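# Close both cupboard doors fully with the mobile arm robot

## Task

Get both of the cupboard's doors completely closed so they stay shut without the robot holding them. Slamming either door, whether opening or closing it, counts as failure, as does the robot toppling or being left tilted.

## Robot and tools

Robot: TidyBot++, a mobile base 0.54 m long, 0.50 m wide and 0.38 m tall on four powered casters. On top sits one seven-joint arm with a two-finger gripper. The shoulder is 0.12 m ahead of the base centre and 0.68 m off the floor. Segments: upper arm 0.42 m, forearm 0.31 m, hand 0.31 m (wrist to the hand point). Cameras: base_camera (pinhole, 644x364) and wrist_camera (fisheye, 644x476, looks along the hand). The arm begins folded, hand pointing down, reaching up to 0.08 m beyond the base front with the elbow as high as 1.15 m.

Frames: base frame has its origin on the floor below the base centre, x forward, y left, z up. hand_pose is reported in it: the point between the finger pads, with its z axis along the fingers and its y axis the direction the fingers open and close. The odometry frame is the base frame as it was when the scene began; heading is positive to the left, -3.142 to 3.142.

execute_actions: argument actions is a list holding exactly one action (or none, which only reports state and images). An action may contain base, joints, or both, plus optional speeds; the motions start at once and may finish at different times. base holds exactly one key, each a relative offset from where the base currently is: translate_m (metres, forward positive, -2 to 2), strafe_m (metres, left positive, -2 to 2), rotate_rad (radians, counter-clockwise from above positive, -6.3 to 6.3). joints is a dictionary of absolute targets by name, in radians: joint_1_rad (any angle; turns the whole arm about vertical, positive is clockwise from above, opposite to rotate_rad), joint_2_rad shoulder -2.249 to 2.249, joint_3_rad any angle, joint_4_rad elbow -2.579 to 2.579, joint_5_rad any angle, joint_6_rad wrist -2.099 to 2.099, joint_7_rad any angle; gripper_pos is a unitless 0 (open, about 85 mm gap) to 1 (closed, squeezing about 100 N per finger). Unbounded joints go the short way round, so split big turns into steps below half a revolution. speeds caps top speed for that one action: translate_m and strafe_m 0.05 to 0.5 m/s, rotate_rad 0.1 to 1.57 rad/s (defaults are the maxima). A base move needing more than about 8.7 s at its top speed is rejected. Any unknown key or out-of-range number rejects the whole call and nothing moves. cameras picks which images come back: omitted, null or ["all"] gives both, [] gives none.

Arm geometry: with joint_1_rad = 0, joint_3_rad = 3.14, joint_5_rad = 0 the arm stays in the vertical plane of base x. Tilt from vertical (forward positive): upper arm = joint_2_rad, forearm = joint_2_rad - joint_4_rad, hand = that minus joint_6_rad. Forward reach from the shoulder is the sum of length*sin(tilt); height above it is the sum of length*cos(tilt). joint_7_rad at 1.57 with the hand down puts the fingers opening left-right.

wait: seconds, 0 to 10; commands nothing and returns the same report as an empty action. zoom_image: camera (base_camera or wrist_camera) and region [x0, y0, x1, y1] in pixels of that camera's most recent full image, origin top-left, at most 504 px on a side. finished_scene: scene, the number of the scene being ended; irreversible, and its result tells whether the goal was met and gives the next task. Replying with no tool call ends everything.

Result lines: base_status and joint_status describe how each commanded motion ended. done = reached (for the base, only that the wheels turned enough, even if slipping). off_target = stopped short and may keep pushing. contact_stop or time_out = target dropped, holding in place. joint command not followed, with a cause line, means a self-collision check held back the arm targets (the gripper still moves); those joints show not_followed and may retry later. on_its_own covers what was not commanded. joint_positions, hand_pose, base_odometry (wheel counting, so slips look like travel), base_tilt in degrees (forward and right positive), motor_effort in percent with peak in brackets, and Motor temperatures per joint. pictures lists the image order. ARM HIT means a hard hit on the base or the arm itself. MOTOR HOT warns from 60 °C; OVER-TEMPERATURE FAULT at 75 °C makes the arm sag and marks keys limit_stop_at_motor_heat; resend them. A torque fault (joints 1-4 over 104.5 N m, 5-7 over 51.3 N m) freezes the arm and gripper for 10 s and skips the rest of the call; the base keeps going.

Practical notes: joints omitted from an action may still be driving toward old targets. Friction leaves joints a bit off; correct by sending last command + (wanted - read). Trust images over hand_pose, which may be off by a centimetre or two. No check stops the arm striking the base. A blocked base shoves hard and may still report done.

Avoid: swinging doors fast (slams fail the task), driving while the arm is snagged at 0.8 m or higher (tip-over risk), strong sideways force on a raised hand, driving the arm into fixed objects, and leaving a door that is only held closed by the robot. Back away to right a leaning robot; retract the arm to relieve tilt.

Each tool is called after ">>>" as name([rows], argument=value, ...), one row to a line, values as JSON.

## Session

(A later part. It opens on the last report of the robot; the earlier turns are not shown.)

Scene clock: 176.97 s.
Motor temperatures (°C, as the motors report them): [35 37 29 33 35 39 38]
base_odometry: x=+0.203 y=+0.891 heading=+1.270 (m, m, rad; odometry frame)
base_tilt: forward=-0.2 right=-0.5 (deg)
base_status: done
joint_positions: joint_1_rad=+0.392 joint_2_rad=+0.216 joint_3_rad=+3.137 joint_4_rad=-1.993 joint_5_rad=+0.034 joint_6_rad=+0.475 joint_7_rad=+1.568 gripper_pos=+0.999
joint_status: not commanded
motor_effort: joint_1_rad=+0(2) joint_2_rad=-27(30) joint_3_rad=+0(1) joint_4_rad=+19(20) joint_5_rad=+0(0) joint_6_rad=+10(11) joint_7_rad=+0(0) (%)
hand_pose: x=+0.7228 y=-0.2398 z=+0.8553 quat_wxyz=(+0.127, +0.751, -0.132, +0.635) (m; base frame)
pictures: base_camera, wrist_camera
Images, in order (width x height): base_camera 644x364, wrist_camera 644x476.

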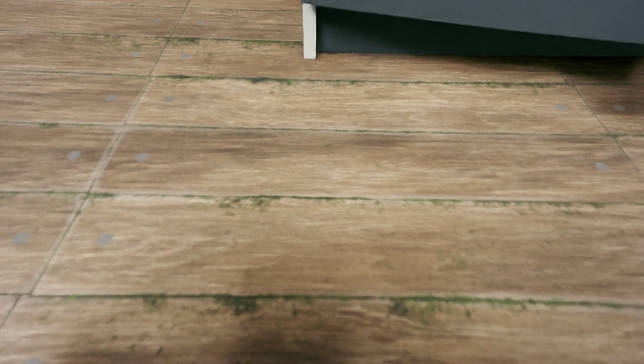

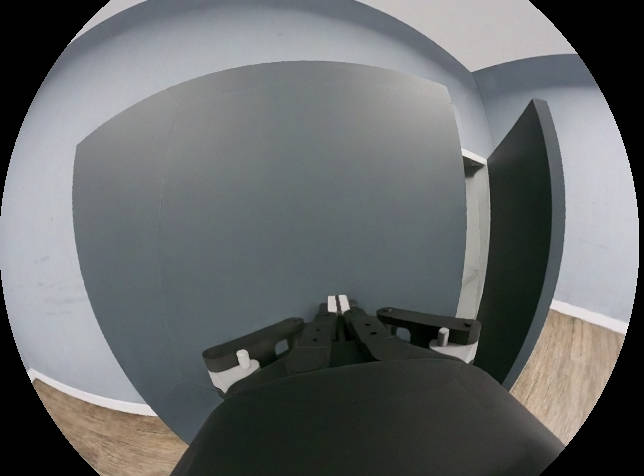

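>>> execute_actions([
  {"base":{"translate_m":0.085},"speeds":{"translate_m":0.05}},
])

>>> execute_actions([
  {"base":{"translate_m":-0.34}},
], cameras=[])

>>> execute_actions([
  {"base":{"strafe_m":-0.62},"joints":{"joint_1_rad":0}},
])

>>> execute_actions([
  {"base":{"translate_m":0.27},"speeds":{"translate_m":0.06}},
])

Scene clock: 195.37 s.
Motor temperatures (°C, as the motors report them): [35 37 29 33 35 39 38]
base_odometry: x=+0.229 y=+0.972 heading=+1.269 (m, m, rad; odometry frame)
base_tilt: forward=-0.2 right=-0.5 (deg)
base_status: done
joint_positions: joint_1_rad=+0.395 joint_2_rad=+0.202 joint_3_rad=+3.138 joint_4_rad=-2.003 joint_5_rad=+0.032 joint_6_rad=+0.476 joint_7_rad=+1.568 gripper_pos=+0.999
joint_status: not commanded
motor_effort: joint_1_rad=-1(4) joint_2_rad=-27(29) joint_3_rad=+0(3) joint_4_rad=+19(28) joint_5_rad=+0(1) joint_6_rad=+11(13) joint_7_rad=+0(0) (%)
hand_pose: x=+0.7175 y=-0.2407 z=+0.8586 quat_wxyz=(+0.128, +0.749, -0.134, +0.636) (m; base frame)
pictures: base_camera, wrist_camera
Images, in order (width x height): base_camera 644x364, wrist_camera 644x476.

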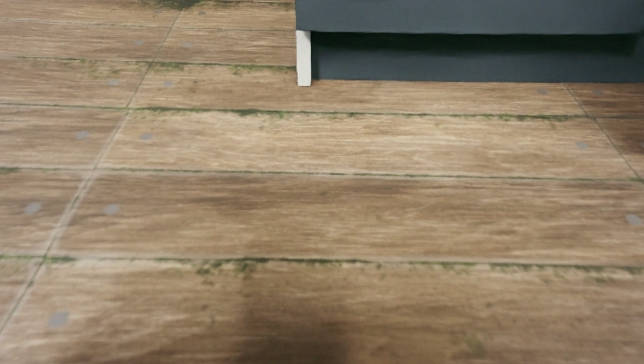

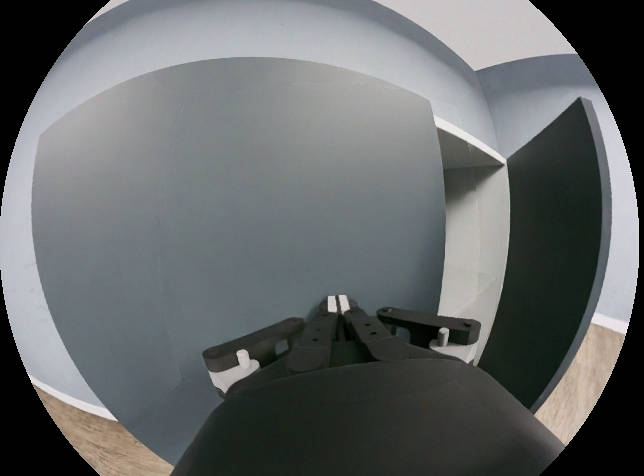

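Scene clock: 197.50 s.
Motor temperatures (°C, as the motors report them): [35 37 29 33 35 39 38]
base_odometry: x=+0.128 y=+0.647 heading=+1.270 (m, m, rad; odometry frame)
base_tilt: forward=-0.2 right=-0.5 (deg)
base_status: done
joint_positions: joint_1_rad=+0.396 joint_2_rad=+0.202 joint_3_rad=+3.138 joint_4_rad=-2.003 joint_5_rad=+0.032 joint_6_rad=+0.476 joint_7_rad=+1.568 gripper_pos=+0.999
joint_status: not commanded
motor_effort: joint_1_rad=+0(2) joint_2_rad=-27(31) joint_3_rad=+0(1) joint_4_rad=+19(20) joint_5_rad=+0(0) joint_6_rad=+11(11) joint_7_rad=+0(0) (%)
hand_pose: x=+0.7171 y=-0.2414 z=+0.8592 quat_wxyz=(+0.129, +0.749, -0.135, +0.636) (m; base frame)
pictures: none
No camera images: the call's "cameras" was empty. Leave "cameras" out to get every camera's image.

Scene clock: 200.10 s.
Motor temperatures (°C, as the motors report them): [35 37 29 33 35 39 38]
base_odometry: x=+0.720 y=+0.463 heading=+1.269 (m, m, rad; odometry frame)
base_tilt: forward=-0.2 right=-0.5 (deg)
base_status: done
joint_positions: joint_1_rad=+0.010 joint_2_rad=+0.202 joint_3_rad=+3.138 joint_4_rad=-2.003 joint_5_rad=+0.032 joint_6_rad=+0.476 joint_7_rad=+1.568 gripper_pos=+0.999
joint_status: all done
motor_effort: joint_1_rad=+0(3) joint_2_rad=-27(29) joint_3_rad=+0(3) joint_4_rad=+19(20) joint_5_rad=+0(0) joint_6_rad=+11(11) joint_7_rad=+0(0) (%)
hand_pose: x=+0.7640 y=+0.0015 z=+0.8593 quat_wxyz=(+0.004, +0.760, +0.011, +0.649) (m; base frame)
pictures: base_camera, wrist_camera
Images, in order (width x height): base_camera 644x364, wrist_camera 644x476.

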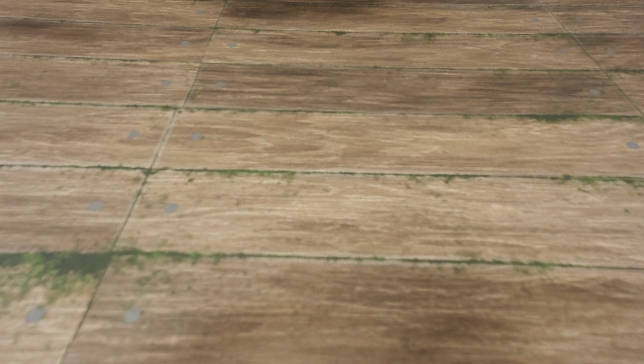

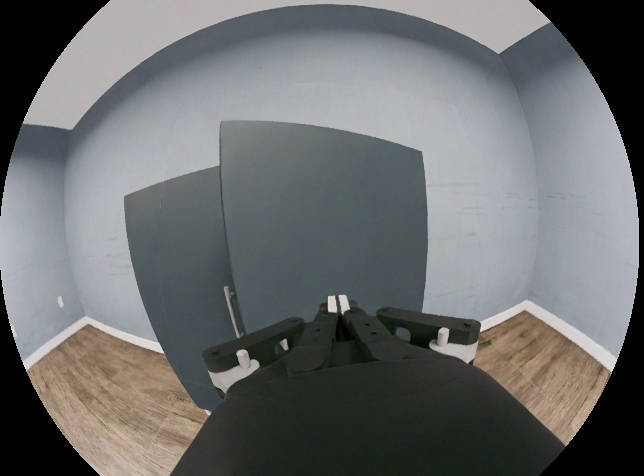

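Scene clock: 205.10 s.
Motor temperatures (°C, as the motors report them): [35 37 29 33 35 39 38]
base_odometry: x=+0.800 y=+0.721 heading=+1.269 (m, m, rad; odometry frame)
base_tilt: forward=-0.2 right=-0.5 (deg)
base_status: done
joint_positions: joint_1_rad=+0.010 joint_2_rad=+0.201 joint_3_rad=+3.138 joint_4_rad=-2.003 joint_5_rad=+0.032 joint_6_rad=+0.477 joint_7_rad=+1.568 gripper_pos=+0.999
joint_status: not commanded
motor_effort: joint_1_rad=+0(2) joint_2_rad=-27(29) joint_3_rad=+0(1) joint_4_rad=+19(21) joint_5_rad=+0(0) joint_6_rad=+11(11) joint_7_rad=+0(0) (%)
hand_pose: x=+0.7639 y=+0.0015 z=+0.8592 quat_wxyz=(+0.004, +0.760, +0.011, +0.649) (m; base frame)
pictures: base_camera, wrist_camera
Images, in order (width x height): base_camera 644x364, wrist_camera 644x476.

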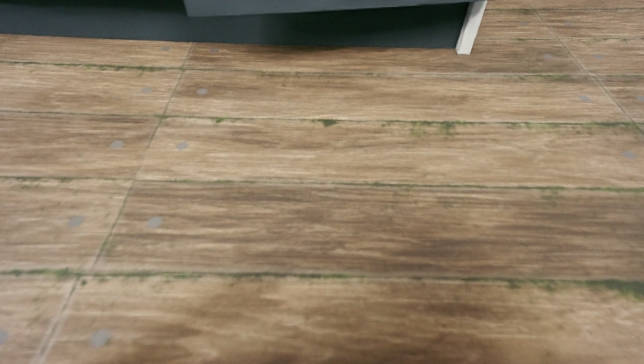

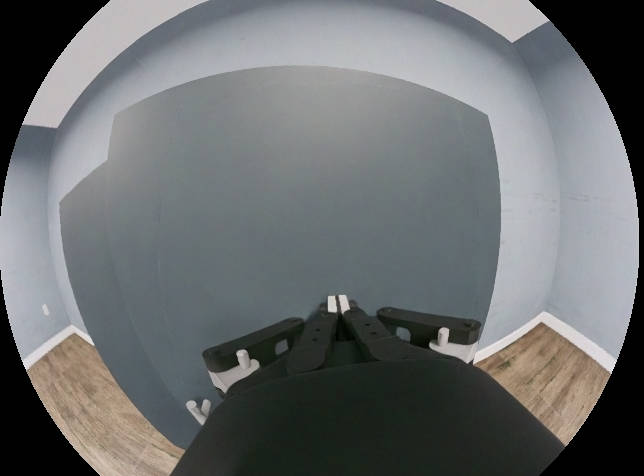

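>>> execute_actions([
  {"base":{"translate_m":0.062},"speeds":{"translate_m":0.05}},
], cameras=[])

>>> execute_actions([
  {"base":{"translate_m":-0.06}},
])

Scene clock: 212.73 s.
Motor temperatures (°C, as the motors report them): [35 37 29 33 35 39 38]
base_odometry: x=+0.819 y=+0.780 heading=+1.269 (m, m, rad; odometry frame)
base_tilt: forward=-0.2 right=-0.5 (deg)
base_status: done
joint_positions: joint_1_rad=+0.010 joint_2_rad=+0.175 joint_3_rad=+3.138 joint_4_rad=-2.034 joint_5_rad=+0.032 joint_6_rad=+0.477 joint_7_rad=+1.568 gripper_pos=+0.999
joint_status: not commanded
motor_effort: joint_1_rad=+0(2) joint_2_rad=-20(29) joint_3_rad=+0(2) joint_4_rad=+26(29) joint_5_rad=+0(1) joint_6_rad=+13(14) joint_7_rad=+0(0) (%)
hand_pose: x=+0.7521 y=+0.0019 z=+0.8590 quat_wxyz=(+0.004, +0.762, +0.012, +0.648) (m; base frame)
pictures: none
No camera images: the call's "cameras" was empty. Leave "cameras" out to get every camera's image.

Scene clock: 213.80 s.
Motor temperatures (°C, as the motors report them): [35 37 29 33 35 39 38]
base_odometry: x=+0.801 y=+0.723 heading=+1.269 (m, m, rad; odometry frame)
base_tilt: forward=-0.2 right=-0.5 (deg)
base_status: done
joint_positions: joint_1_rad=+0.010 joint_2_rad=+0.198 joint_3_rad=+3.138 joint_4_rad=-1.998 joint_5_rad=+0.032 joint_6_rad=+0.477 joint_7_rad=+1.568 gripper_pos=+0.999
joint_status: not commanded
motor_effort: joint_1_rad=+0(2) joint_2_rad=-27(30) joint_3_rad=+0(1) joint_4_rad=+20(25) joint_5_rad=+0(1) joint_6_rad=+11(12) joint_7_rad=+0(0) (%)
hand_pose: x=+0.7645 y=+0.0018 z=+0.8643 quat_wxyz=(+0.004, +0.758, +0.012, +0.653) (m; base frame)
pictures: base_camera, wrist_camera
Images, in order (width x height): base_camera 644x364, wrist_camera 644x476.

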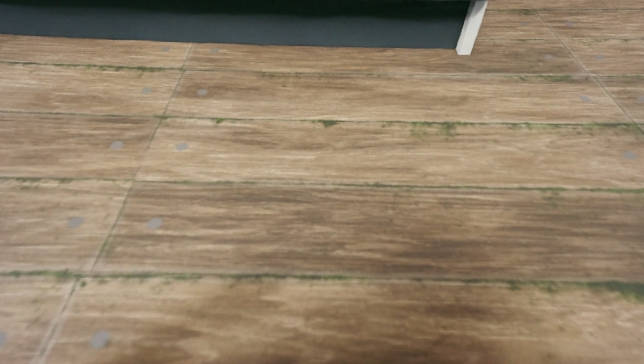

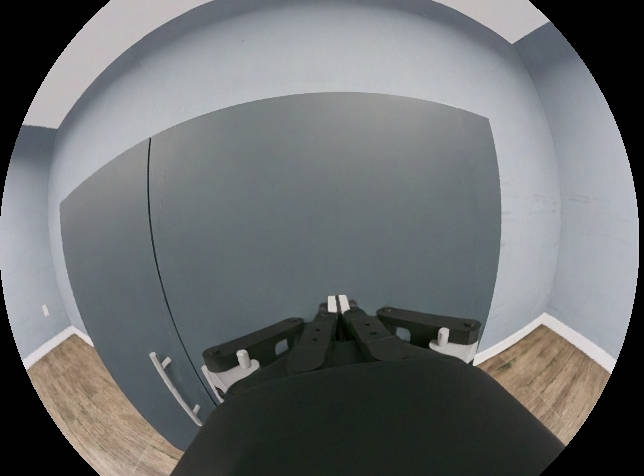

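>>> finished_scene(scene=2)

The scene is finished: the task was done.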